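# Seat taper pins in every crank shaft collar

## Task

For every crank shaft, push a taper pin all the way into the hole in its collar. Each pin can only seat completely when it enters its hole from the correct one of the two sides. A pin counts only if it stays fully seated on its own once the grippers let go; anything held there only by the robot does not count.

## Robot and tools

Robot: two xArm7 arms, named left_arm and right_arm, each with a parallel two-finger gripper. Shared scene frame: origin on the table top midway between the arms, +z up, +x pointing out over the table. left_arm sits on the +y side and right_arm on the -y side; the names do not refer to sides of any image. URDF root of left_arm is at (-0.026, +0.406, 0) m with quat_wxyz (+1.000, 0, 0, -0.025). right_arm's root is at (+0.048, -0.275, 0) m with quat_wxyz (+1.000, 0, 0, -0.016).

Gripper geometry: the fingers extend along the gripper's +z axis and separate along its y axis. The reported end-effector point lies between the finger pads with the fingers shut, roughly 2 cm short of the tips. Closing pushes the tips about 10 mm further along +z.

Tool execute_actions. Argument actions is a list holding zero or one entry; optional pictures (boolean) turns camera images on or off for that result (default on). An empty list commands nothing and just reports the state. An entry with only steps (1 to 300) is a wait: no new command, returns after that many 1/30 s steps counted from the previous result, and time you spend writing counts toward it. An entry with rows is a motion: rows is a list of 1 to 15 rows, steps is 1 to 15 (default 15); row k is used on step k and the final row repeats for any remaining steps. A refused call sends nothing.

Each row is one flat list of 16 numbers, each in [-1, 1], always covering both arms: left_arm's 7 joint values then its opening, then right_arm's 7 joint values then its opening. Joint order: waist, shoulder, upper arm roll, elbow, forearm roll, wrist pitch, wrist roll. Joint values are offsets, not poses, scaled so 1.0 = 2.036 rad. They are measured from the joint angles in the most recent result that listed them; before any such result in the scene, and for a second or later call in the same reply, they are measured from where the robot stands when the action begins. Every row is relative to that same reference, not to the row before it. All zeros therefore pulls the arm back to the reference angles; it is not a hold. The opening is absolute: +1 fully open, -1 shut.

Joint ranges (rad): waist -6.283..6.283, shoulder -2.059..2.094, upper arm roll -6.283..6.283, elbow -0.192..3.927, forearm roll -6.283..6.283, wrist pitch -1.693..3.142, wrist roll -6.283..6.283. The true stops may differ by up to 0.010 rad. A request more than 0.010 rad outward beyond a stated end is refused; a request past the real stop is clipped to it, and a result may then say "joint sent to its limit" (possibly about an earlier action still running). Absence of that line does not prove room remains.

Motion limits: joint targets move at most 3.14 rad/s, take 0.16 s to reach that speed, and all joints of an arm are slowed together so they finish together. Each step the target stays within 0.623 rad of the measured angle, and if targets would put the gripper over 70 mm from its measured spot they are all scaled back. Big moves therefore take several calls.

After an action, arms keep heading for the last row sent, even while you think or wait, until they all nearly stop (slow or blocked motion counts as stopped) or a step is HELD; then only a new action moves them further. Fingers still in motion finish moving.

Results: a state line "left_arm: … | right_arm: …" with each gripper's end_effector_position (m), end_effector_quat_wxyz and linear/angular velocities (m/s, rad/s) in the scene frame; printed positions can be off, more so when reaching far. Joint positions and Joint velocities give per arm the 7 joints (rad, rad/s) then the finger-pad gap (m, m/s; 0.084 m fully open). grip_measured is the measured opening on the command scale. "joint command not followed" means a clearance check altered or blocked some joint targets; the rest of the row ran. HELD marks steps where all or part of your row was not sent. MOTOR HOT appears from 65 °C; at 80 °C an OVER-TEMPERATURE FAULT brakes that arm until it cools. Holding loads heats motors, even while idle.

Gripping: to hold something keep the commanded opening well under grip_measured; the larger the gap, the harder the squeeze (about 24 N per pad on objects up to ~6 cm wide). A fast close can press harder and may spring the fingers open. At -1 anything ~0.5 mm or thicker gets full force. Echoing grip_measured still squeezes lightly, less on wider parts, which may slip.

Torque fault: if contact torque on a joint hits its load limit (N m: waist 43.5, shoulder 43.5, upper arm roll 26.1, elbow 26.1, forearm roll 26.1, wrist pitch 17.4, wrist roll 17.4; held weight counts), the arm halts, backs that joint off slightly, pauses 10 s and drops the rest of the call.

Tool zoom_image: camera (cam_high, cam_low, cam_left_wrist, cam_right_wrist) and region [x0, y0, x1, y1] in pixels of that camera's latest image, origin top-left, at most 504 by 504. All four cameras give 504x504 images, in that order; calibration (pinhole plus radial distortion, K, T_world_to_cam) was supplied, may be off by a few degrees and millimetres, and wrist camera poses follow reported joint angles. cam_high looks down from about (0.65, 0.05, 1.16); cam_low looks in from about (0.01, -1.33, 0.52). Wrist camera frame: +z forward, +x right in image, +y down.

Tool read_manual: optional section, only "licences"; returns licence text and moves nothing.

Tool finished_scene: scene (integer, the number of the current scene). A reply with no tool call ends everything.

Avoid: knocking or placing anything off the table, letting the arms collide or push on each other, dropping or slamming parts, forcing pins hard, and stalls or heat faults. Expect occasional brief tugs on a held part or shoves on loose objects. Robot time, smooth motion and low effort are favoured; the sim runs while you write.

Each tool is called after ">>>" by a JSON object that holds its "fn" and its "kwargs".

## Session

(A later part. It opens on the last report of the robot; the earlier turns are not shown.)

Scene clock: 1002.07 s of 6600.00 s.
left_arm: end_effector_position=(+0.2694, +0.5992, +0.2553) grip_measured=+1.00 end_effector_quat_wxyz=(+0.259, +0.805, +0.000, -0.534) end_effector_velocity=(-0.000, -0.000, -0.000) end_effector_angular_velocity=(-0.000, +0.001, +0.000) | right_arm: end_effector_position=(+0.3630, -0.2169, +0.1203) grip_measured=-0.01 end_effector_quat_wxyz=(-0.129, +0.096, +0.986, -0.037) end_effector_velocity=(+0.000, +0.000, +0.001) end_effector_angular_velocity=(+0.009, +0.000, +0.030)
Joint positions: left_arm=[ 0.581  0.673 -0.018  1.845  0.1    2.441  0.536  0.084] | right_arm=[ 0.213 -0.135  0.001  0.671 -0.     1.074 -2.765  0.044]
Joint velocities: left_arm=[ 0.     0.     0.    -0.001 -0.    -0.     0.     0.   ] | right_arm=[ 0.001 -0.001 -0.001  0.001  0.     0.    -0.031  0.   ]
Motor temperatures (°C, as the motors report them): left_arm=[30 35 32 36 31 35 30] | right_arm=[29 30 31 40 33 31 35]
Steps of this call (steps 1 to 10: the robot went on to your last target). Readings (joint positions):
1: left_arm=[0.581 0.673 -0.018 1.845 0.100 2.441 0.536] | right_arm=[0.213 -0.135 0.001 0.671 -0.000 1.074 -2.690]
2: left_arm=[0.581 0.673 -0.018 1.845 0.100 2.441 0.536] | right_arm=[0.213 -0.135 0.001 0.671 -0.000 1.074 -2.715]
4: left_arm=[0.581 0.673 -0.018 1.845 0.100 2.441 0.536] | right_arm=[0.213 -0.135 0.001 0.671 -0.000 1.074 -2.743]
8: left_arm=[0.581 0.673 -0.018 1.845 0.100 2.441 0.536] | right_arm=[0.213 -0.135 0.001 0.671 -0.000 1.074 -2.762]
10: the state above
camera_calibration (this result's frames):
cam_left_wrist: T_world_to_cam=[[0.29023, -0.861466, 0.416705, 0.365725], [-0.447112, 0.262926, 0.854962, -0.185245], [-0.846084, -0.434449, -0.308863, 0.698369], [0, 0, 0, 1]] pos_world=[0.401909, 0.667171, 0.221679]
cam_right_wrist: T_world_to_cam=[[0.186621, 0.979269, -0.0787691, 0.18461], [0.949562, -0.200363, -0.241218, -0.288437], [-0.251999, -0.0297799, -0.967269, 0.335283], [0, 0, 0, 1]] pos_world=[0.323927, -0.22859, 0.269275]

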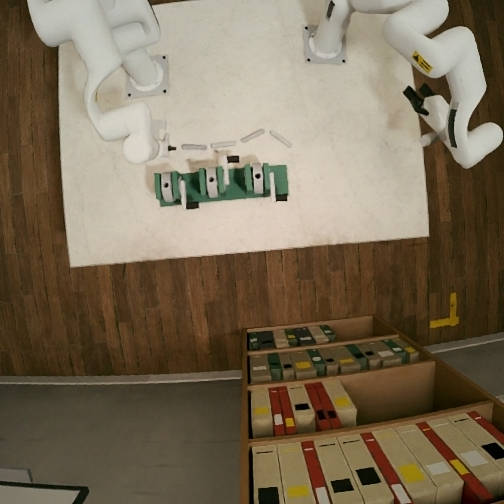

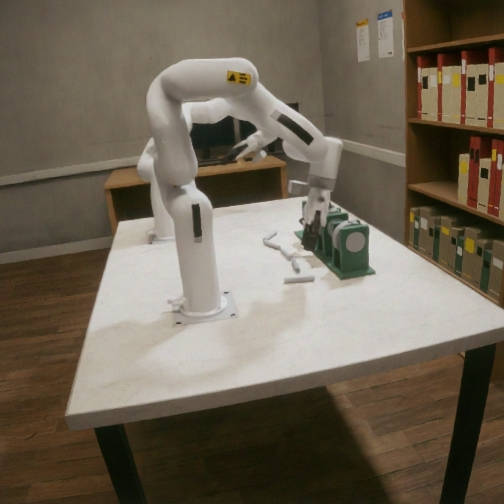

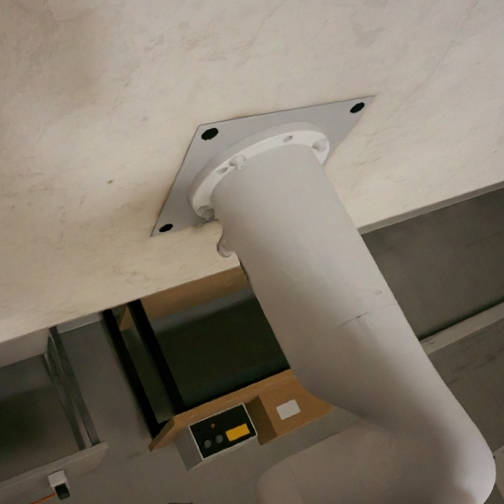

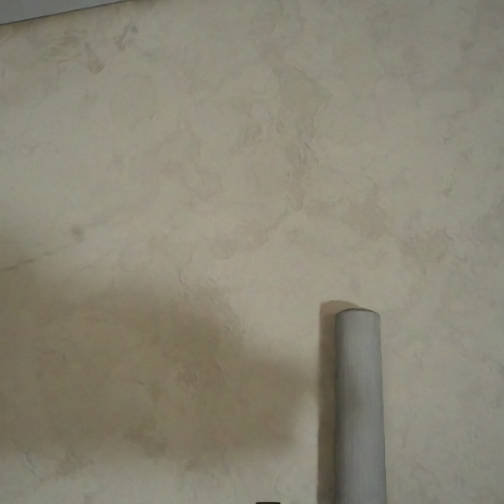

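>>> {"fn": "execute_actions", "kwargs": {"actions": [{"rows": [[0,0,0,0,0,0,0,1, 0.0025,0.05,0,-0.015,0,-0.065,0,0.0],[0,0,0,0,0,0,0,1, 0.0025,0.05,0,-0.015,0,-0.065,0,0.0],[0,0,0,0,0,0,0,1, 0.0025,0.05,0,-0.015,0,-0.065,0,0.0],[0,0,0,0,0,0,0,1, 0.0025,0.095,0,-0.029,0,-0.124,0,0.0]], "steps": 15}], "pictures": false}}

>>> {"fn": "execute_actions", "kwargs": {"actions": [{"steps": 8}]}}

Scene clock: 1020.00 s of 6600.00 s.
left_arm: end_effector_position=(+0.2694, +0.5992, +0.2553) grip_measured=+1.00 end_effector_quat_wxyz=(+0.259, +0.805, +0.000, -0.534) end_effector_velocity=(+0.000, +0.000, -0.000) end_effector_angular_velocity=(+0.001, +0.000, -0.000) | right_arm: end_effector_position=(+0.3655, -0.2148, +0.0447) grip_measured=-0.01 end_effector_quat_wxyz=(-0.128, +0.094, +0.987, -0.037) end_effector_velocity=(+0.003, -0.000, -0.009) end_effector_angular_velocity=(+0.003, -0.013, -0.002)
Joint positions: left_arm=[ 0.581  0.673 -0.018  1.845  0.1    2.441  0.536  0.084] | right_arm=[ 0.218  0.055  0.001  0.614 -0.     0.825 -2.765  0.044]
Joint velocities: left_arm=[-0.     0.001 -0.     0.001  0.001 -0.    -0.001  0.   ] | right_arm=[-0.001  0.023 -0.001 -0.007  0.001 -0.043 -0.001 -0.   ]
Motor temperatures (°C, as the motors report them): left_arm=[30 35 32 36 31 35 30] | right_arm=[29 30 31 39 33 31 35]
Steps of this call (steps 1 to 30: the robot went on to your last target; steps 31 to 90: nothing new was sent; then 14.43 s passed at rest; steps 91 to 105: all 15 steps of this action). Readings (joint positions):
91: left_arm=[0.581 0.673 -0.018 1.845 0.100 2.441 0.536] | right_arm=[0.213 -0.134 0.001 0.671 -0.000 1.073 -2.768]
92: left_arm=[0.581 0.673 -0.018 1.845 0.100 2.441 0.536] | right_arm=[0.213 -0.131 0.001 0.670 -0.000 1.067 -2.768]
94: left_arm=[0.581 0.673 -0.018 1.845 0.100 2.441 0.536] | right_arm=[0.214 -0.099 0.001 0.663 -0.000 1.021 -2.767]
98: left_arm=[0.581 0.673 -0.018 1.845 0.100 2.441 0.536] | right_arm=[0.217 0.019 0.001 0.622 -0.000 0.880 -2.765]
105: the state above

Scene clock: 1020.27 s of 6600.00 s.
left_arm: end_effector_position=(+0.2694, +0.5992, +0.2553) grip_measured=+1.00 end_effector_quat_wxyz=(+0.259, +0.805, +0.000, -0.534) end_effector_velocity=(-0.000, -0.000, +0.000) end_effector_angular_velocity=(-0.000, +0.000, -0.000) | right_arm: end_effector_position=(+0.3649, -0.2148, +0.0433) grip_measured=-0.01 end_effector_quat_wxyz=(-0.128, +0.094, +0.987, -0.037) end_effector_velocity=(-0.002, -0.000, -0.002) end_effector_angular_velocity=(-0.001, +0.006, +0.001)
Joint positions: left_arm=[ 0.581  0.673 -0.018  1.845  0.1    2.441  0.536  0.084] | right_arm=[ 0.218  0.058  0.001  0.612 -0.     0.822 -2.765  0.044]
Joint velocities: left_arm=[ 0.    -0.001  0.    -0.002  0.     0.     0.    -0.   ] | right_arm=[ 0.001  0.005 -0.    -0.003  0.    -0.001 -0.     0.   ]
Motor temperatures (°C, as the motors report them): left_arm=[30 35 32 36 31 35 30] | right_arm=[29 30 31 39 33 31 35]
Steps of this call (steps 1 to 8: the robot went on to your last target). Readings (joint positions):
1: left_arm=[0.581 0.673 -0.018 1.845 0.100 2.441 0.536] | right_arm=[0.218 0.056 0.001 0.613 -0.000 0.824 -2.765]
2: left_arm=[0.581 0.673 -0.018 1.845 0.100 2.441 0.536] | right_arm=[0.218 0.056 0.001 0.613 -0.000 0.823 -2.765]
4: left_arm=[0.581 0.673 -0.018 1.845 0.100 2.441 0.536] | right_arm=[0.218 0.057 0.001 0.612 -0.000 0.822 -2.765]
8: the state above
camera_calibration (this result's frames):
cam_left_wrist: T_world_to_cam=[[0.29023, -0.861466, 0.416705, 0.365724], [-0.447112, 0.262926, 0.854962, -0.185245], [-0.846084, -0.43445, -0.308863, 0.698369], [0, 0, 0, 1]] pos_world=[0.401909, 0.667171, 0.221679]
cam_right_wrist: T_world_to_cam=[[0.181685, 0.980231, -0.0783443, 0.178151], [0.950724, -0.195451, -0.240672, -0.307863], [-0.251226, -0.0307575, -0.96744, 0.260831], [0, 0, 0, 1]] pos_world=[0.325854, -0.226779, 0.192202]

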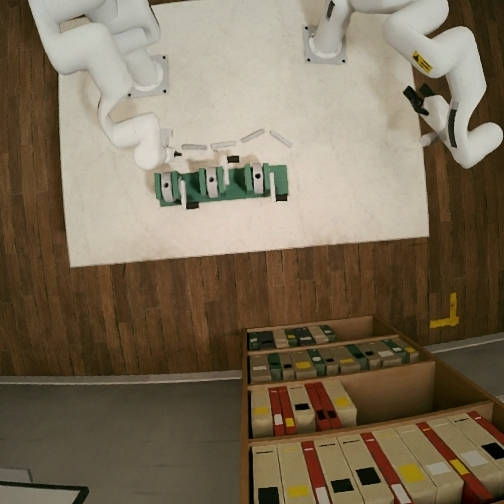

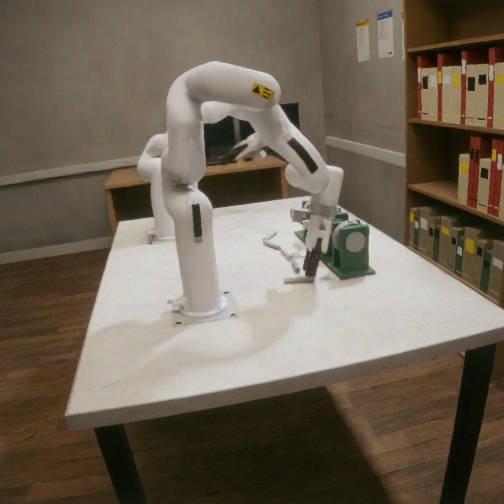

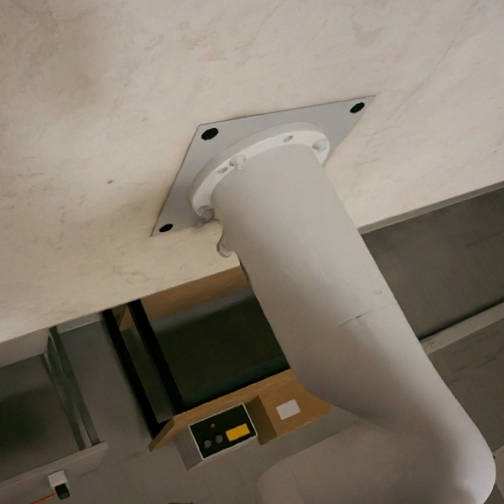

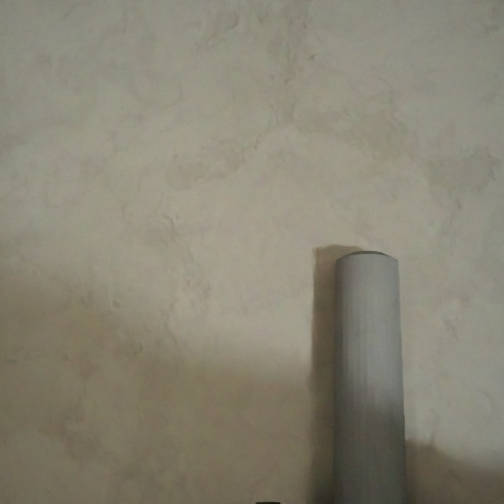

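>>> {"fn": "execute_actions", "kwargs": {"actions": [{"rows": [[0,0,0,0,0,0,0,1, 0,0.01,0,-0.0034,0,-0.013,0,0.0],[0,0,0,0,0,0,0,1, 0,0.01,0,-0.0034,0,-0.013,0,0.0],[0,0,0,0,0,0,0,1, 0,0.0202,0,-0.0068,0,-0.026,0,0.0]], "steps": 15}], "pictures": false}}

Scene clock: 1028.53 s of 6600.00 s.
left_arm: end_effector_position=(+0.2694, +0.5992, +0.2553) grip_measured=+1.00 end_effector_quat_wxyz=(+0.259, +0.805, +0.000, -0.534) end_effector_velocity=(-0.000, -0.000, +0.001) end_effector_angular_velocity=(+0.000, +0.003, +0.001) | right_arm: end_effector_position=(+0.3624, -0.2153, +0.0273) grip_measured=-0.01 end_effector_quat_wxyz=(-0.129, +0.094, +0.987, -0.037) end_effector_velocity=(+0.001, -0.000, -0.001) end_effector_angular_velocity=(+0.001, -0.002, +0.002)
Joint positions: left_arm=[ 0.581  0.673 -0.018  1.845  0.1    2.441  0.536  0.084] | right_arm=[ 0.218  0.099  0.001  0.599 -0.     0.769 -2.765  0.044]
Joint velocities: left_arm=[-0.    -0.001 -0.    -0.002 -0.     0.002 -0.002 -0.   ] | right_arm=[-0.     0.003 -0.    -0.    -0.    -0.005 -0.002  0.   ]
Motor temperatures (°C, as the motors report them): left_arm=[30 35 32 36 31 35 30] | right_arm=[29 30 31 39 33 31 35]
Steps of this call (steps 1 to 15: the robot went on to your last target; steps 16 to 90: nothing new was sent; then 4.77 s passed at rest; steps 91 to 105: all 15 steps of this action). Readings (joint positions):
91: left_arm=[0.581 0.673 -0.018 1.845 0.100 2.441 0.536] | right_arm=[0.218 0.059 0.001 0.612 -0.000 0.821 -2.765]
92: left_arm=[0.581 0.673 -0.018 1.845 0.100 2.441 0.536] | right_arm=[0.218 0.062 0.001 0.611 -0.000 0.815 -2.765]
94: left_arm=[0.581 0.673 -0.018 1.845 0.100 2.441 0.536] | right_arm=[0.218 0.075 0.001 0.607 -0.000 0.798 -2.765]
98: left_arm=[0.581 0.673 -0.018 1.845 0.100 2.441 0.536] | right_arm=[0.218 0.096 0.001 0.598 -0.000 0.775 -2.765]
105: the state above

>>> {"fn": "execute_actions", "kwargs": {"actions": [{"rows": [[0,0,0,0,0,0,0,1, 0,0,0,0,0,0,0,-0.15],[0,0,0,0,0,0,0,1, 0,0,0,0,0,0,0,-0.3],[0,0,0,0,0,0,0,1, 0,0,0,0,0,0,0,-0.4],[0,0,0,0,0,0,0,1, 0,0,0,0,0,0,0,-0.48],[0,0,0,0,0,0,0,1, 0,0,0,0,0,0,0,-0.54],[0,0,0,0,0,0,0,1, 0,0,0,0,0,0,0,-0.6],[0,0,0,0,0,0,0,1, 0,0,0,0,0,0,0,-0.66],[0,0,0,0,0,0,0,1, 0,0,0,0,0,0,0,-0.72],[0,0,0,0,0,0,0,1, 0,0,0,0,0,0,0,-0.8]], "steps": 15}]}}

Scene clock: 1033.90 s of 6600.00 s.
left_arm: end_effector_position=(+0.2694, +0.5992, +0.2553) grip_measured=+1.00 end_effector_quat_wxyz=(+0.259, +0.805, +0.000, -0.534) end_effector_velocity=(+0.000, -0.000, -0.000) end_effector_angular_velocity=(-0.001, +0.001, +0.000) | right_arm: end_effector_position=(+0.3622, -0.2153, +0.0272) grip_measured=-0.61 end_effector_quat_wxyz=(-0.129, +0.094, +0.986, -0.037) end_effector_velocity=(+0.001, +0.000, +0.000) end_effector_angular_velocity=(+0.001, -0.001, +0.001)
Joint positions: left_arm=[ 0.581  0.673 -0.018  1.845  0.1    2.441  0.536  0.084] | right_arm=[ 0.218  0.099  0.001  0.598 -0.     0.769 -2.765  0.017]
Joint velocities: left_arm=[-0.     0.001 -0.     0.001 -0.001  0.001 -0.001 -0.   ] | right_arm=[-0.001  0.001  0.002  0.001  0.    -0.001 -0.001 -0.   ]
Motor temperatures (°C, as the motors report them): left_arm=[30 35 32 36 31 35 30] | right_arm=[29 30 31 38 33 31 35]
Steps of this call (steps 1 to 15: the robot went on to your last target; steps 16 to 90: nothing new was sent; then 1.87 s passed at rest; steps 91 to 105: all 15 steps of this action). Readings (joint positions):
91: left_arm=[0.581 0.673 -0.018 1.845 0.100 2.441 0.536] | right_arm=[0.218 0.099 0.001 0.598 -0.000 0.769 -2.765]
92: left_arm=[0.581 0.673 -0.018 1.845 0.100 2.441 0.536] | right_arm=[0.218 0.099 0.001 0.599 -0.000 0.769 -2.765]
94: left_arm=[0.581 0.673 -0.018 1.845 0.100 2.441 0.536] | right_arm=[0.218 0.099 0.001 0.599 -0.000 0.769 -2.765]
98: left_arm=[0.581 0.673 -0.018 1.845 0.100 2.441 0.536] | right_arm=[0.218 0.099 0.001 0.598 -0.000 0.769 -2.765]
105: the state above
camera_calibration (this result's frames):
cam_left_wrist: T_world_to_cam=[[0.29023, -0.861466, 0.416705, 0.365724], [-0.447112, 0.262926, 0.854962, -0.185245], [-0.846083, -0.434449, -0.308863, 0.698369], [0, 0, 0, 1]] pos_world=[0.401909, 0.667171, 0.221679]
cam_right_wrist: T_world_to_cam=[[0.181552, 0.980205, -0.0789773, 0.177934], [0.95028, -0.195536, -0.242351, -0.30908], [-0.252996, -0.0310511, -0.966969, 0.245164], [0, 0, 0, 1]] pos_world=[0.323434, -0.227236, 0.176213]

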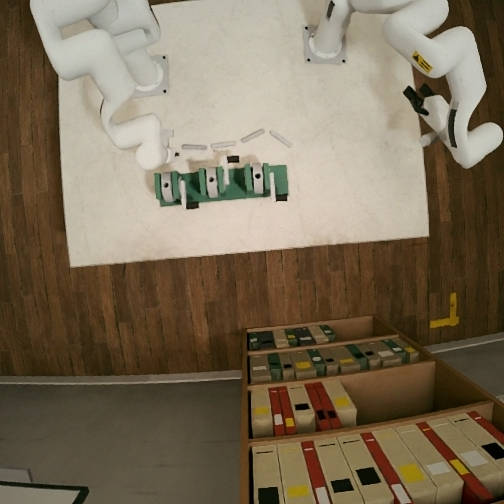

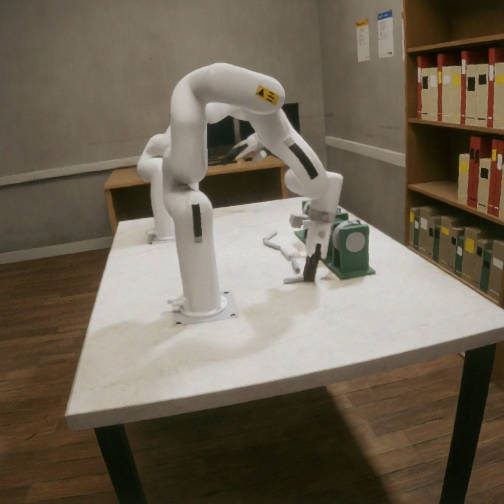

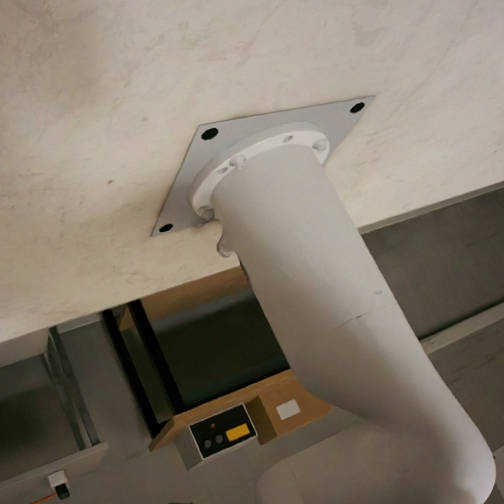

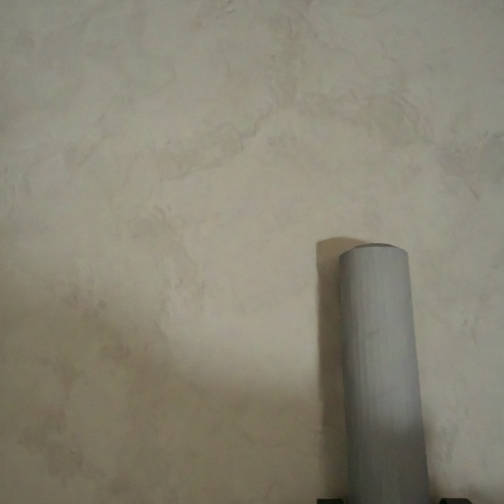

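>>> {"fn": "execute_actions", "kwargs": {"actions": [{"rows": [[0,0,0,0,0,0,0,1, 0,-0.02,0,0.006,0,0.026,0,-0.85],[0,0,0,0,0,0,0,1, 0,-0.02,0,0.006,0,0.026,0,-0.85],[0,0,0,0,0,0,0,1, 0,-0.02,0,0.006,0,0.026,0,-0.85],[0,0,0,0,0,0,0,1, 0,-0.05,0,0.015,0,0.065,0,-0.85],[0,0,0,0,0,0,0,1, 0,-0.05,0,0.015,0,0.065,0,-0.85],[0,0,0,0,0,0,0,1, 0,-0.115,0,0.035,0,0.15,0,-0.85],[0,0,0,0,0,0,0,1, 0,-0.115,0,0.035,0,0.15,0,-0.85],[0,0,0,0,0,0,0,1, 0,-0.115,0,0.035,0,0.15,0,-0.85],[0,0,0,0,0,0,0,1, 0.0007,-0.2983,0,0.095,0,0.2608,-0.185,-0.85]], "steps": 15}], "pictures": false}}

>>> {"fn": "execute_actions", "kwargs": {"actions": [{"steps": 20}]}}

Scene clock: 1070.53 s of 6600.00 s.
left_arm: end_effector_position=(+0.2694, +0.5992, +0.2553) grip_measured=+1.00 end_effector_quat_wxyz=(+0.259, +0.805, +0.000, -0.534) end_effector_velocity=(-0.000, -0.000, +0.000) end_effector_angular_velocity=(-0.001, +0.001, +0.000) | right_arm: end_effector_position=(+0.3821, -0.2115, +0.1672) grip_measured=-0.61 end_effector_quat_wxyz=(-0.077, +0.025, +0.997, -0.017) end_effector_velocity=(+0.048, +0.010, +0.457) end_effector_angular_velocity=(+0.263, -0.614, +0.914)
Joint positions: left_arm=[ 0.581  0.673 -0.018  1.845  0.1    2.441  0.536  0.084] | right_arm=[ 0.218 -0.242  0.001  0.707 -0.     1.107 -2.904  0.017]
Joint velocities: left_arm=[ 0.     0.001  0.     0.    -0.     0.001  0.    -0.   ] | right_arm=[ 0.004 -1.052 -0.001  0.352 -0.     0.751 -0.922 -0.   ]
Motor temperatures (°C, as the motors report them): left_arm=[30 35 32 36 31 35 30] | right_arm=[29 30 31 38 33 31 35]
Steps of this call (steps 1 to 15: the robot went on to your last target; steps 16 to 90: nothing new was sent; then 33.13 s passed at rest; steps 91 to 105: all 15 steps of this action). Readings (joint positions):
91: left_arm=[0.581 0.673 -0.018 1.845 0.100 2.441 0.536] | right_arm=[0.218 0.098 0.001 0.599 -0.000 0.770 -2.765]
92: left_arm=[0.581 0.673 -0.018 1.845 0.100 2.441 0.536] | right_arm=[0.218 0.095 0.001 0.599 -0.000 0.776 -2.765]
94: left_arm=[0.581 0.673 -0.018 1.845 0.100 2.441 0.536] | right_arm=[0.218 0.076 0.001 0.604 -0.000 0.801 -2.765]
98: left_arm=[0.581 0.673 -0.018 1.845 0.100 2.441 0.536] | right_arm=[0.218 -0.007 0.001 0.628 -0.000 0.911 -2.765]
105: the state above

Scene clock: 1071.20 s of 6600.00 s.
left_arm: end_effector_position=(+0.2694, +0.5992, +0.2553) grip_measured=+1.00 end_effector_quat_wxyz=(+0.259, +0.805, +0.000, -0.534) end_effector_velocity=(-0.000, -0.000, +0.000) end_effector_angular_velocity=(+0.000, -0.000, +0.000) | right_arm: end_effector_position=(+0.3723, -0.2130, +0.2794) grip_measured=-0.61 end_effector_quat_wxyz=(-0.001, -0.094, +0.996, -0.000) end_effector_velocity=(+0.001, +0.001, +0.005) end_effector_angular_velocity=(+0.002, -0.012, +0.004)
Joint positions: left_arm=[ 0.581  0.673 -0.018  1.845  0.1    2.441  0.536  0.084] | right_arm=[ 0.219 -0.507  0.001  0.791 -0.     1.3   -3.141  0.017]
Joint velocities: left_arm=[-0.    -0.001  0.    -0.     0.     0.    -0.    -0.   ] | right_arm=[ 0.001 -0.008  0.001  0.006 -0.     0.002 -0.002 -0.   ]
Motor temperatures (°C, as the motors report them): left_arm=[30 35 32 36 31 35 30] | right_arm=[29 30 31 38 33 31 35]
Steps of this call (steps 1 to 20: the robot went on to your last target). Readings (joint positions):
1: left_arm=[0.581 0.673 -0.018 1.845 0.100 2.441 0.536] | right_arm=[0.218 -0.277 0.001 0.718 -0.000 1.132 -2.935]
2: left_arm=[0.581 0.673 -0.018 1.845 0.100 2.441 0.536] | right_arm=[0.218 -0.312 0.001 0.729 -0.000 1.157 -2.966]
4: left_arm=[0.581 0.673 -0.018 1.845 0.100 2.441 0.536] | right_arm=[0.219 -0.382 0.001 0.751 -0.000 1.207 -3.028]
8: left_arm=[0.581 0.673 -0.018 1.845 0.100 2.441 0.536] | right_arm=[0.219 -0.484 0.001 0.787 -0.000 1.278 -3.116]
20: the state above
camera_calibration (this result's frames):
cam_left_wrist: T_world_to_cam=[[0.29023, -0.861466, 0.416705, 0.365724], [-0.447112, 0.262926, 0.854962, -0.185245], [-0.846083, -0.434449, -0.308863, 0.69837], [0, 0, 0, 1]] pos_world=[0.401909, 0.667171, 0.221679]
cam_right_wrist: T_world_to_cam=[[-0.18573, 0.982408, 0.0194742, 0.303441], [0.982601, 0.185695, 0.00359374, -0.256656], [-0.0000857512, 0.0198029, -0.999804, 0.417434], [0, 0, 0, 1]] pos_world=[0.308584, -0.258709, 0.412365]

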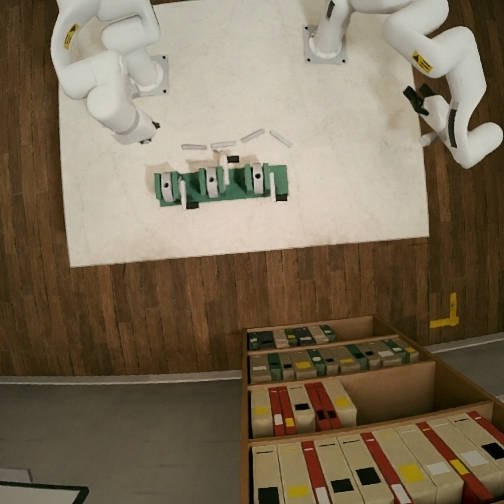

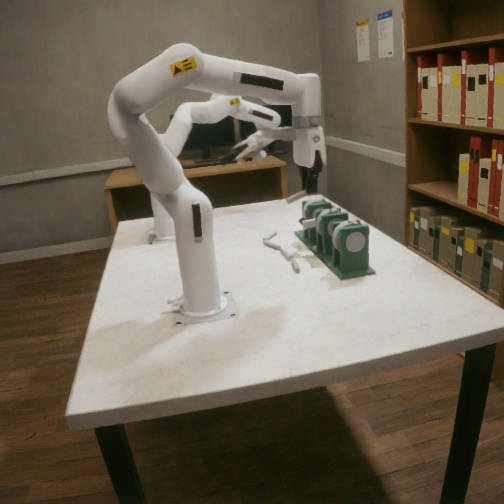

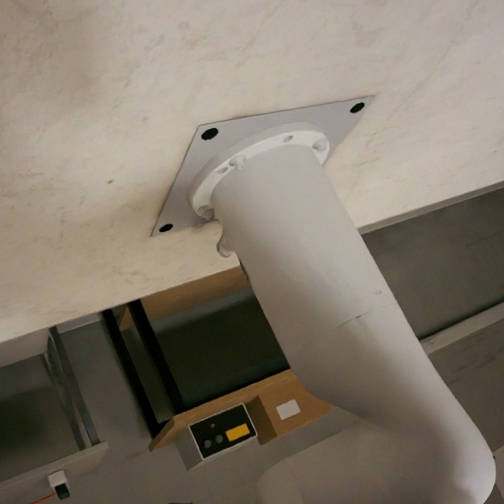

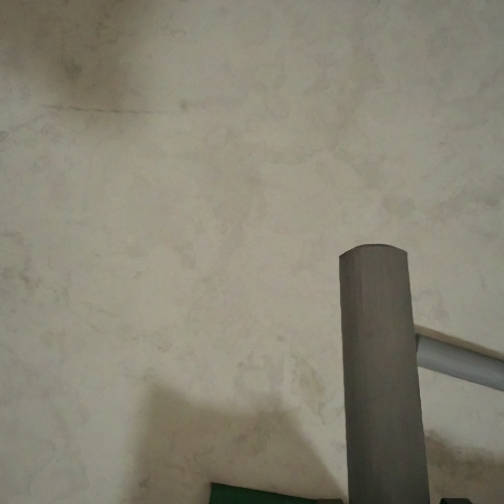

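>>> {"fn": "execute_actions", "kwargs": {"actions": [{"rows": [[0,0,0,0,0,0,0,1, 0,0.0429,0,-0.3165,0,-0.995,0,-0.85]], "steps": 15}], "pictures": false}}

>>> {"fn": "execute_actions", "kwargs": {"actions": [{"steps": 30}]}}

Scene clock: 1075.43 s of 6600.00 s.
left_arm: end_effector_position=(+0.2694, +0.5992, +0.2553) grip_measured=+1.00 end_effector_quat_wxyz=(+0.259, +0.805, +0.000, -0.534) end_effector_velocity=(-0.000, +0.000, +0.001) end_effector_angular_velocity=(+0.001, -0.000, -0.000) | right_arm: end_effector_position=(+0.3650, -0.2144, +0.1169) grip_measured=-0.61 end_effector_quat_wxyz=(+0.070, -0.094, +0.993, +0.006) end_effector_velocity=(+0.117, +0.023, -0.223) end_effector_angular_velocity=(+0.269, -1.411, +0.002)
Joint positions: left_arm=[ 0.581  0.673 -0.018  1.845  0.1    2.441  0.536  0.084] | right_arm=[ 0.219 -0.441  0.001  0.304 -0.     0.604 -3.141  0.017]
Joint velocities: left_arm=[ 0.    -0.001 -0.     0.     0.001  0.001 -0.    -0.   ] | right_arm=[ 0.001  0.172  0.001 -1.194  0.    -2.802  0.    -0.   ]
Motor temperatures (°C, as the motors report them): left_arm=[30 35 32 36 31 35 30] | right_arm=[29 30 31 38 33 31 35]
Steps of this call (steps 1 to 15: the robot went on to your last target; steps 16 to 90: nothing new was sent; then 0.73 s passed at rest; steps 91 to 105: all 15 steps of this action). Readings (joint positions):
91: left_arm=[0.581 0.673 -0.018 1.845 0.100 2.441 0.536] | right_arm=[0.219 -0.508 0.001 0.791 -0.000 1.299 -3.142]
92: left_arm=[0.581 0.673 -0.018 1.845 0.100 2.441 0.536] | right_arm=[0.219 -0.508 0.001 0.787 -0.000 1.293 -3.142]
94: left_arm=[0.581 0.673 -0.018 1.845 0.100 2.441 0.536] | right_arm=[0.219 -0.504 0.001 0.744 -0.000 1.243 -3.142]
98: left_arm=[0.581 0.673 -0.018 1.845 0.100 2.441 0.536] | right_arm=[0.219 -0.480 0.001 0.589 -0.000 1.085 -3.142]
105: the state above

Scene clock: 1076.43 s of 6600.00 s.
left_arm: end_effector_position=(+0.2694, +0.5992, +0.2553) grip_measured=+1.00 end_effector_quat_wxyz=(+0.259, +0.805, +0.000, -0.534) end_effector_velocity=(+0.000, +0.000, +0.001) end_effector_angular_velocity=(+0.001, -0.002, +0.000) | right_arm: end_effector_position=(+0.4809, -0.1922, +0.3120) grip_measured=-0.61 end_effector_quat_wxyz=(+0.599, -0.075, +0.795, +0.057) end_effector_velocity=(+0.000, -0.000, +0.003) end_effector_angular_velocity=(-0.001, -0.009, +0.000)
Joint positions: left_arm=[ 0.581  0.673 -0.018  1.845  0.1    2.441  0.536  0.084] | right_arm=[ 0.219 -0.42   0.001  0.147 -0.    -0.725 -3.141  0.017]
Joint velocities: left_arm=[ 0.    -0.001 -0.     0.002 -0.     0.     0.     0.   ] | right_arm=[-0.    -0.    -0.     0.001 -0.    -0.008 -0.003  0.   ]
Motor temperatures (°C, as the motors report them): left_arm=[30 35 32 36 31 35 30] | right_arm=[29 30 31 38 33 31 35]
Steps of this call (steps 1 to 30: the robot went on to your last target). Readings (joint positions):
1: left_arm=[0.581 0.673 -0.018 1.845 0.100 2.441 0.536] | right_arm=[0.219 -0.435 0.001 0.267 -0.000 0.508 -3.141]
2: left_arm=[0.581 0.673 -0.018 1.845 0.100 2.441 0.536] | right_arm=[0.219 -0.431 0.001 0.237 -0.000 0.410 -3.141]
4: left_arm=[0.581 0.673 -0.018 1.845 0.100 2.441 0.536] | right_arm=[0.219 -0.426 0.001 0.197 -0.000 0.214 -3.141]
8: left_arm=[0.581 0.673 -0.018 1.845 0.100 2.441 0.536] | right_arm=[0.220 -0.423 0.002 0.172 -0.000 -0.094 -3.141]
30: the state above
camera_calibration (this result's frames):
cam_left_wrist: T_world_to_cam=[[0.29023, -0.861466, 0.416705, 0.365724], [-0.447112, 0.262926, 0.854962, -0.185245], [-0.846084, -0.43445, -0.308863, 0.698369], [0, 0, 0, 1]] pos_world=[0.401909, 0.667171, 0.221679]
cam_right_wrist: T_world_to_cam=[[-0.205958, 0.978538, 0.00673785, 0.315491], [0.266516, 0.0494672, 0.96256, -0.348366], [0.941568, 0.200043, -0.270984, -0.195926], [0, 0, 0, 1]] pos_world=[0.342301, -0.252294, 0.280105]

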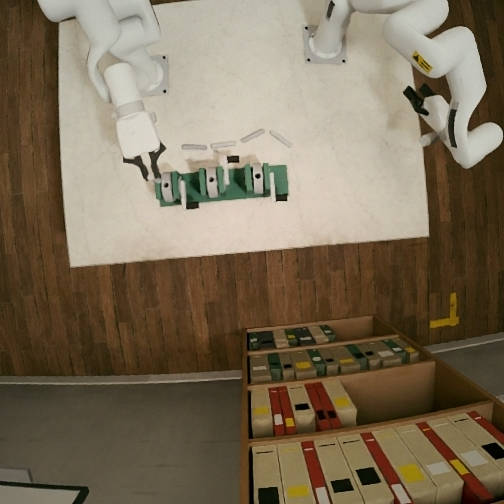

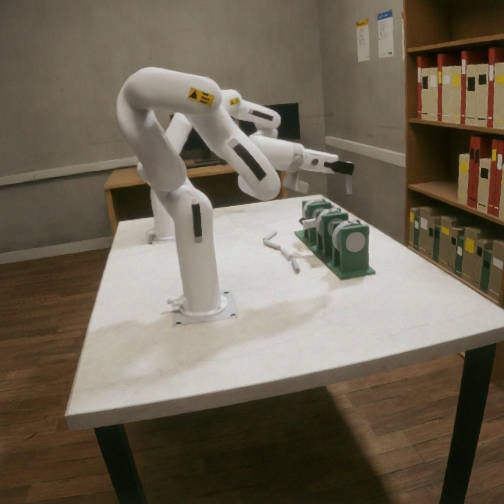

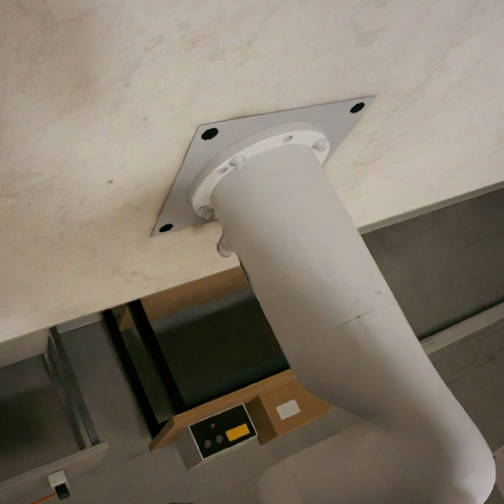

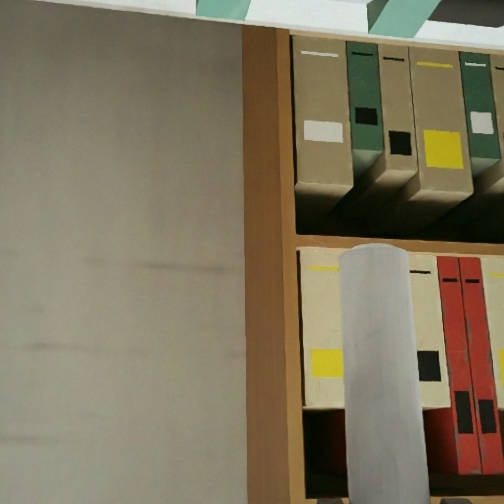

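>>> {"fn": "execute_actions", "kwargs": {"actions": [{"rows": [[0,0,0,0,0,0,0,1, 0,0.1,0,0.0003,0,-0.106,0,-0.85],[0,0,0,0,0,0,0,1, 0,0.1,0,0.0003,0,-0.106,0,-0.85],[0,0,0,0,0,0,0,1, 0,0.1,0,0.0003,0,-0.106,0,-0.85],[0,0,0,0,0,0,0,1, 0,0.2,0,0.0005,0,-0.212,0,-0.85],[0,0,0,0,0,0,0,1, 0,0.2,0,0.0005,0,-0.212,0,-0.85],[0,0,0,0,0,0,0,1, 0,0.2,0,0.0005,0,-0.212,0,-0.85],[0,0,0,0,0,0,0,1, 0,0.2315,0,0.0006,0,-0.2453,0,-0.85]], "steps": 15}], "pictures": false}}

>>> {"fn": "execute_actions", "kwargs": {"actions": [{"steps": 15}]}}

Scene clock: 1087.97 s of 6600.00 s.
left_arm: end_effector_position=(+0.2694, +0.5992, +0.2553) grip_measured=+1.00 end_effector_quat_wxyz=(+0.259, +0.805, +0.000, -0.534) end_effector_velocity=(+0.000, -0.000, -0.000) end_effector_angular_velocity=(-0.001, -0.001, -0.000) | right_arm: end_effector_position=(+0.4810, -0.1922, +0.2363) grip_measured=-0.61 end_effector_quat_wxyz=(+0.609, -0.074, +0.787, +0.058) end_effector_velocity=(+0.001, -0.001, -0.000) end_effector_angular_velocity=(+0.013, -0.071, -0.002)
Joint positions: left_arm=[ 0.581  0.673 -0.018  1.845  0.1    2.441  0.536  0.084] | right_arm=[ 0.219  0.039  0.001  0.147 -0.    -1.209 -3.141  0.017]
Joint velocities: left_arm=[-0.     0.    -0.     0.    -0.    -0.     0.001 -0.   ] | right_arm=[-0.001  0.119 -0.001  0.019 -0.    -0.172 -0.     0.   ]
Motor temperatures (°C, as the motors report them): left_arm=[30 35 32 36 31 35 30] | right_arm=[29 30 31 39 33 31 35]
Steps of this call (steps 1 to 15: the robot went on to your last target; steps 16 to 90: nothing new was sent; then 8.03 s passed at rest; steps 91 to 105: all 15 steps of this action). Readings (joint positions):
91: left_arm=[0.581 0.673 -0.018 1.845 0.100 2.441 0.536] | right_arm=[0.219 -0.419 0.001 0.147 -0.000 -0.726 -3.141]
92: left_arm=[0.581 0.673 -0.018 1.845 0.100 2.441 0.536] | right_arm=[0.219 -0.414 0.001 0.147 -0.000 -0.733 -3.141]
94: left_arm=[0.581 0.673 -0.018 1.845 0.100 2.441 0.536] | right_arm=[0.219 -0.370 0.001 0.149 -0.000 -0.784 -3.141]
98: left_arm=[0.581 0.673 -0.018 1.845 0.100 2.441 0.536] | right_arm=[0.219 -0.139 0.001 0.147 -0.000 -1.020 -3.141]
105: the state above

Scene clock: 1088.47 s of 6600.00 s.
left_arm: end_effector_position=(+0.2694, +0.5992, +0.2553) grip_measured=+1.00 end_effector_quat_wxyz=(+0.259, +0.805, +0.000, -0.534) end_effector_velocity=(-0.000, -0.000, -0.000) end_effector_angular_velocity=(-0.001, +0.001, -0.000) | right_arm: end_effector_position=(+0.4806, -0.1922, +0.2348) grip_measured=-0.61 end_effector_quat_wxyz=(+0.611, -0.074, +0.786, +0.058) end_effector_velocity=(-0.000, -0.001, -0.001) end_effector_angular_velocity=(-0.001, +0.002, -0.001)
Joint positions: left_arm=[ 0.581  0.673 -0.018  1.845  0.1    2.441  0.536  0.084] | right_arm=[ 0.219  0.051  0.001  0.148 -0.    -1.224 -3.141  0.017]
Joint velocities: left_arm=[ 0.    -0.    -0.    -0.001  0.     0.     0.     0.   ] | right_arm=[-0.001  0.002 -0.001 -0.    -0.    -0.    -0.    -0.   ]
Motor temperatures (°C, as the motors report them): left_arm=[30 35 32 36 31 35 30] | right_arm=[29 30 31 39 33 31 35]
Steps of this call (steps 1 to 15: the robot went on to your last target). Readings (joint positions):
1: left_arm=[0.581 0.673 -0.018 1.845 0.100 2.441 0.536] | right_arm=[0.219 0.042 0.001 0.148 -0.000 -1.214 -3.141]
2: left_arm=[0.581 0.673 -0.018 1.845 0.100 2.441 0.536] | right_arm=[0.219 0.044 0.001 0.148 -0.000 -1.217 -3.141]
4: left_arm=[0.581 0.673 -0.018 1.845 0.100 2.441 0.536] | right_arm=[0.219 0.047 0.001 0.148 -0.000 -1.221 -3.141]
8: left_arm=[0.581 0.673 -0.018 1.845 0.100 2.441 0.536] | right_arm=[0.219 0.050 0.001 0.148 -0.000 -1.223 -3.141]
15: the state above
camera_calibration (this result's frames):
cam_left_wrist: T_world_to_cam=[[0.29023, -0.861466, 0.416705, 0.365724], [-0.447112, 0.262926, 0.854962, -0.185245], [-0.846083, -0.43445, -0.308863, 0.69837], [0, 0, 0, 1]] pos_world=[0.401909, 0.667171, 0.221679]
cam_right_wrist: T_world_to_cam=[[-0.20623, 0.978481, 0.00661971, 0.316138], [0.23843, 0.0436894, 0.970176, -0.263373], [0.94901, 0.201658, -0.242309, -0.226545], [0, 0, 0, 1]] pos_world=[0.342986, -0.252144, 0.198532]

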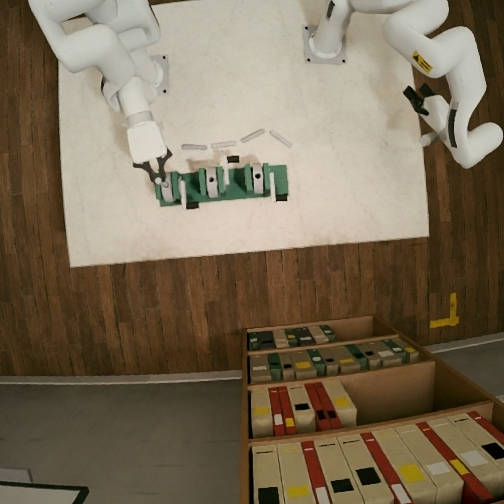

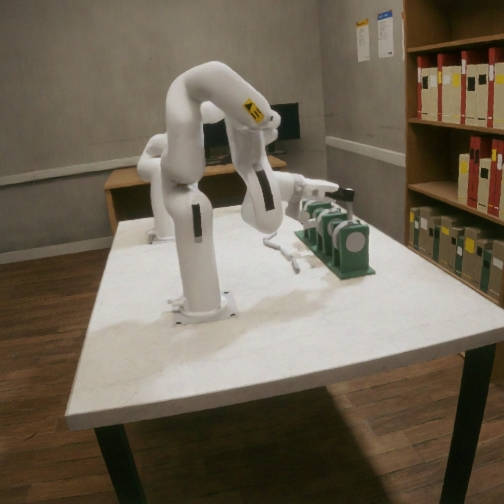

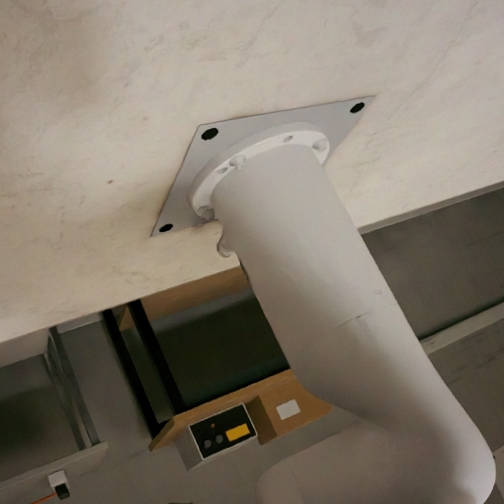

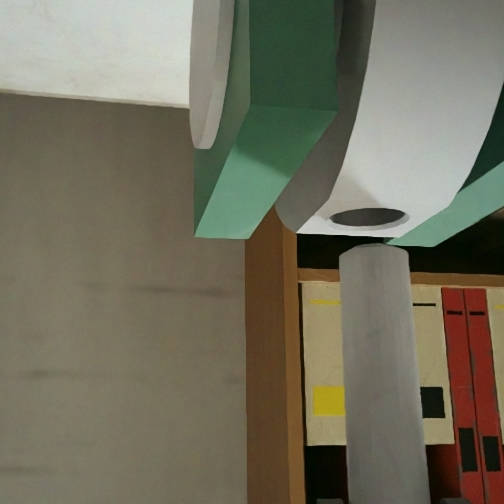

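>>> {"fn": "zoom_image", "kwargs": {"camera": "cam_low", "region": [280, 170, 400, 290]}}

Region (280, 170, 400, 290) of cam_low's 504x504 image, scaled by 4.200, with more detail than that image has.

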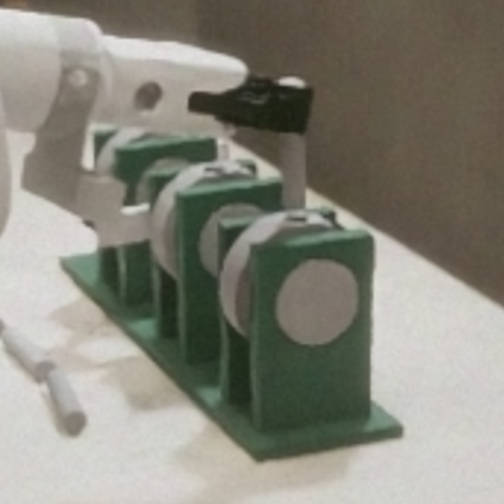

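>>> {"fn": "execute_actions", "kwargs": {"actions": [{"rows": [[0,0,0,0,0,0,0,1, -0.001,0.0195,0,0.003,0,-0.0165,0,-0.85]], "steps": 15}]}}

Scene clock: 1107.23 s of 6600.00 s.
left_arm: end_effector_position=(+0.2694, +0.5992, +0.2553) grip_measured=+1.00 end_effector_quat_wxyz=(+0.259, +0.805, +0.000, -0.534) end_effector_velocity=(-0.000, +0.000, -0.000) end_effector_angular_velocity=(-0.000, +0.000, -0.001) | right_arm: end_effector_position=(+0.4810, -0.1931, +0.2285) grip_measured=-0.61 end_effector_quat_wxyz=(+0.611, -0.073, +0.786, +0.057) end_effector_velocity=(+0.000, -0.001, -0.000) end_effector_angular_velocity=(+0.002, -0.001, -0.004)
Joint positions: left_arm=[ 0.581  0.673 -0.018  1.845  0.1    2.441  0.536  0.084] | right_arm=[ 0.217  0.091  0.001  0.154 -0.    -1.257 -3.141  0.017]
Joint velocities: left_arm=[ 0.     0.001 -0.     0.001  0.001  0.     0.001  0.   ] | right_arm=[-0.     0.001 -0.002 -0.     0.001 -0.003  0.002  0.   ]
Motor temperatures (°C, as the motors report them): left_arm=[30 35 32 36 31 35 30] | right_arm=[29 30 31 37 33 31 35]
Steps of this call (steps 1 to 15: the robot went on to your last target; steps 16 to 90: nothing new was sent; then 15.27 s passed at rest; steps 91 to 105: all 15 steps of this action). Readings (joint positions):
91: left_arm=[0.581 0.673 -0.018 1.845 0.100 2.441 0.536] | right_arm=[0.219 0.052 0.001 0.148 -0.000 -1.225 -3.141]
92: left_arm=[0.581 0.673 -0.018 1.845 0.100 2.441 0.536] | right_arm=[0.219 0.057 0.001 0.149 -0.000 -1.230 -3.141]
94: left_arm=[0.581 0.673 -0.018 1.845 0.100 2.441 0.536] | right_arm=[0.218 0.076 0.001 0.152 -0.000 -1.245 -3.141]
98: left_arm=[0.581 0.673 -0.018 1.845 0.100 2.441 0.536] | right_arm=[0.217 0.088 0.001 0.153 -0.000 -1.255 -3.141]
105: the state above
camera_calibration (this result's frames):
cam_left_wrist: T_world_to_cam=[[0.29023, -0.861466, 0.416705, 0.365724], [-0.447112, 0.262926, 0.854962, -0.185245], [-0.846084, -0.43445, -0.308863, 0.698369], [0, 0, 0, 1]] pos_world=[0.401909, 0.667171, 0.221679]
cam_right_wrist: T_world_to_cam=[[-0.204252, 0.978896, 0.00665319, 0.316193], [0.238377, 0.0431445, 0.970214, -0.257388], [0.949451, 0.199754, -0.242158, -0.228869], [0, 0, 0, 1]] pos_world=[0.343238, -0.252698, 0.192195]

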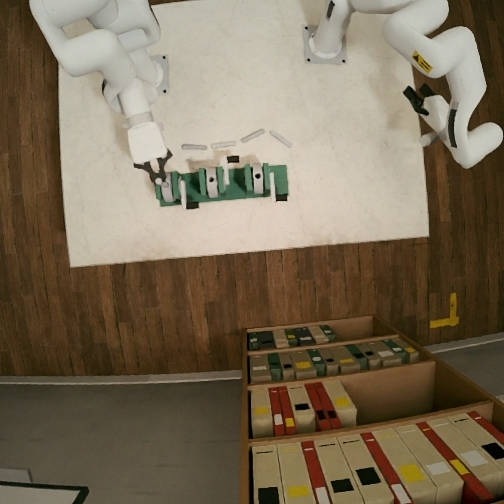

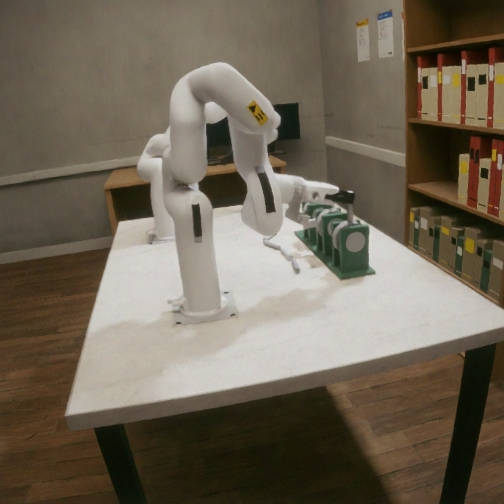

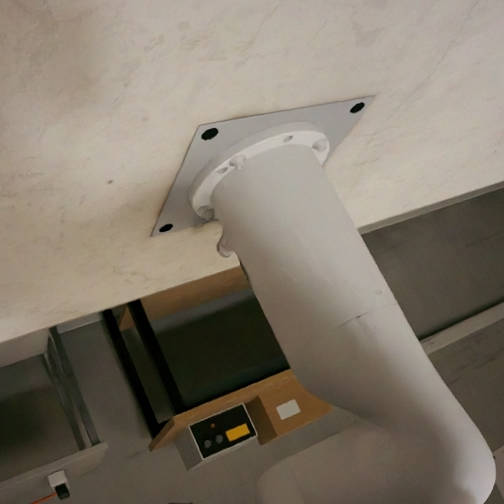

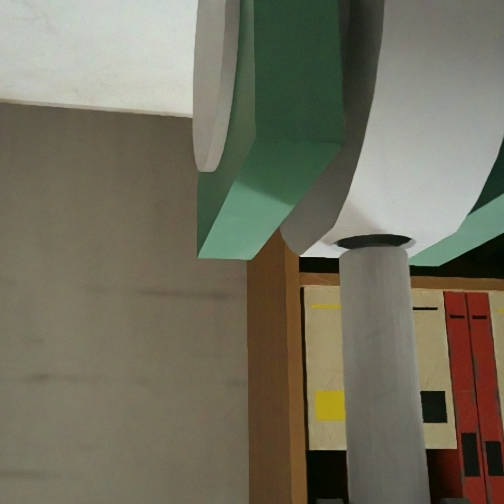

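>>> {"fn": "zoom_image", "kwargs": {"camera": "cam_right_wrist", "region": [300, 200, 450, 300]}}

>>> {"fn": "zoom_image", "kwargs": {"camera": "cam_low", "region": [320, 185, 380, 245]}}

Region (300, 200, 450, 300) of cam_right_wrist's 504x504 image, scaled by 3.360, with more detail than that image has.

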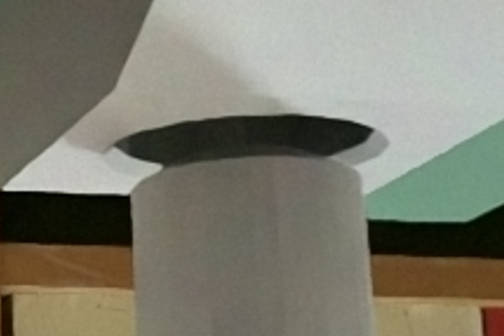

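Region (320, 185, 380, 245) of cam_low's 504x504 image, scaled by 8.400, with more detail than that image has.

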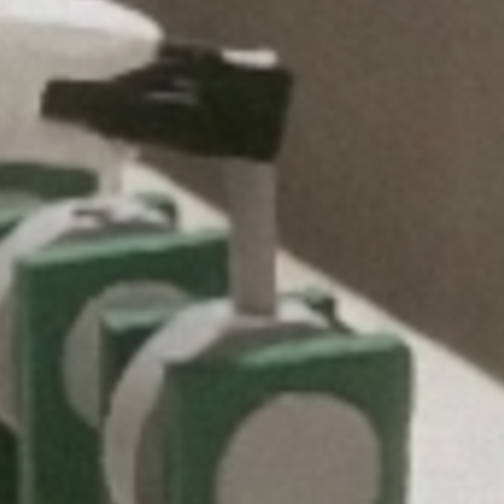

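>>> {"fn": "execute_actions", "kwargs": {"actions": [{"rows": [[0,0,0,0,0,0,0,1, 0,0.01,0,0.0017,0,-0.0087,0,-0.85],[0,0,0,0,0,0,0,1, 0,0.01,0,0.0017,0,-0.0087,0,-0.85],[0,0,0,0,0,0,0,1, 0,0.01,0,0.0017,0,-0.0087,0,-0.85],[0,0,0,0,0,0,0,1, 0,0.02,0,0.0033,0,-0.0173,0,-0.85],[0,0,0,0,0,0,0,1, 0,0.02,0,0.0033,0,-0.0173,0,-0.85],[0,0,0,0,0,0,0,1, 0,0.02,0,0.0033,0,-0.0173,0,-0.85],[0,0,0,0,0,0,0,1, 0,0.03,0,0.005,0,-0.026,0,-0.85],[0,0,0,0,0,0,0,1, 0,0.03,0,0.005,0,-0.026,0,-0.85],[0,0,0,0,0,0,0,1, 0,0.03,0,0.005,0,-0.026,0,-0.85],[0,0,0,0,0,0,0,1, 0,0.0408,0,0.0067,0,-0.0347,0,-0.85]], "steps": 15}]}}

Scene clock: 1124.97 s of 6600.00 s.
left_arm: end_effector_position=(+0.2694, +0.5992, +0.2553) grip_measured=+1.00 end_effector_quat_wxyz=(+0.259, +0.805, +0.000, -0.534) end_effector_velocity=(-0.000, -0.000, -0.000) end_effector_angular_velocity=(-0.002, +0.003, -0.000) | right_arm: end_effector_position=(+0.4808, -0.1931, +0.2157) grip_measured=-0.61 end_effector_quat_wxyz=(+0.611, -0.073, +0.786, +0.057) end_effector_velocity=(+0.001, -0.000, -0.005) end_effector_angular_velocity=(-0.001, -0.010, -0.000)
Joint positions: left_arm=[ 0.581  0.673 -0.018  1.845  0.1    2.441  0.536  0.084] | right_arm=[ 0.217  0.169  0.001  0.167 -0.    -1.324 -3.141  0.017]
Joint velocities: left_arm=[-0.     0.001 -0.    -0.002  0.     0.001  0.001 -0.   ] | right_arm=[-0.001  0.049 -0.     0.011  0.    -0.047 -0.003  0.   ]
Motor temperatures (°C, as the motors report them): left_arm=[30 35 32 36 31 35 30] | right_arm=[29 30 31 37 33 31 35]
Steps of this call (steps 1 to 15: the robot went on to your last target; steps 16 to 90: nothing new was sent; then 14.23 s passed at rest; steps 91 to 105: all 15 steps of this action). Readings (joint positions):
91: left_arm=[0.581 0.673 -0.018 1.845 0.100 2.441 0.536] | right_arm=[0.217 0.091 0.001 0.154 -0.000 -1.258 -3.141]
92: left_arm=[0.581 0.673 -0.018 1.845 0.100 2.441 0.536] | right_arm=[0.217 0.095 0.001 0.155 -0.000 -1.262 -3.141]
94: left_arm=[0.581 0.673 -0.018 1.845 0.100 2.441 0.536] | right_arm=[0.217 0.105 0.001 0.156 -0.000 -1.270 -3.141]
98: left_arm=[0.581 0.673 -0.018 1.845 0.100 2.441 0.536] | right_arm=[0.217 0.130 0.001 0.160 -0.000 -1.292 -3.141]
105: the state above
camera_calibration (this result's frames):
cam_left_wrist: T_world_to_cam=[[0.29023, -0.861466, 0.416705, 0.365724], [-0.447112, 0.262926, 0.854962, -0.185245], [-0.846084, -0.43445, -0.308863, 0.698369], [0, 0, 0, 1]] pos_world=[0.401909, 0.667171, 0.221679]
cam_right_wrist: T_world_to_cam=[[-0.204292, 0.978887, 0.00672576, 0.316257], [0.238036, 0.0430109, 0.970303, -0.244809], [0.949528, 0.199826, -0.241797, -0.23196], [0, 0, 0, 1]] pos_world=[0.343135, -0.252699, 0.179325]

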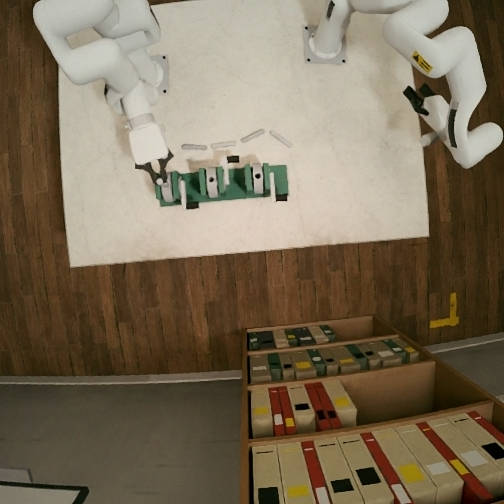

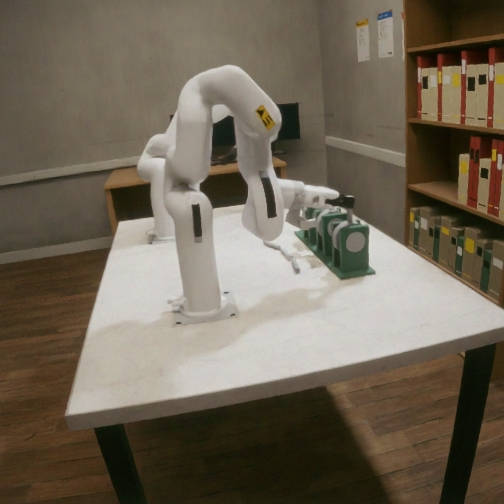

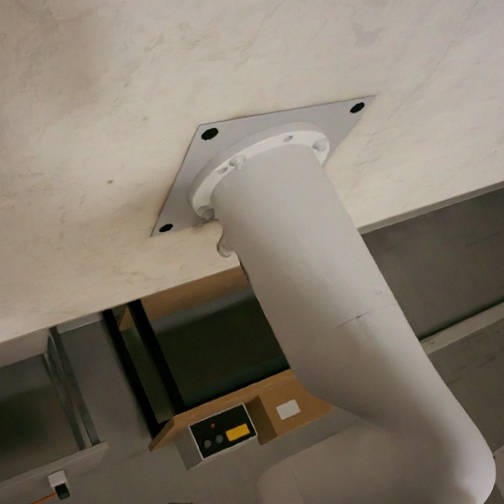

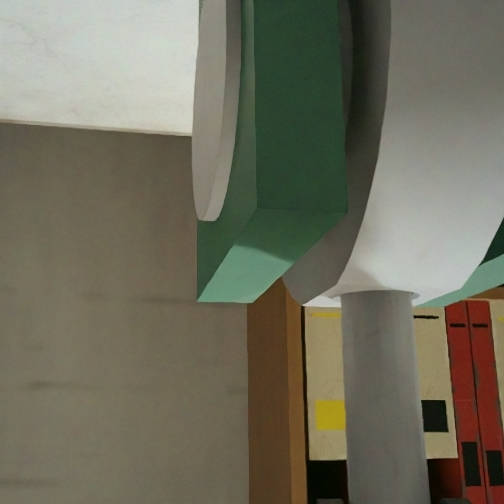

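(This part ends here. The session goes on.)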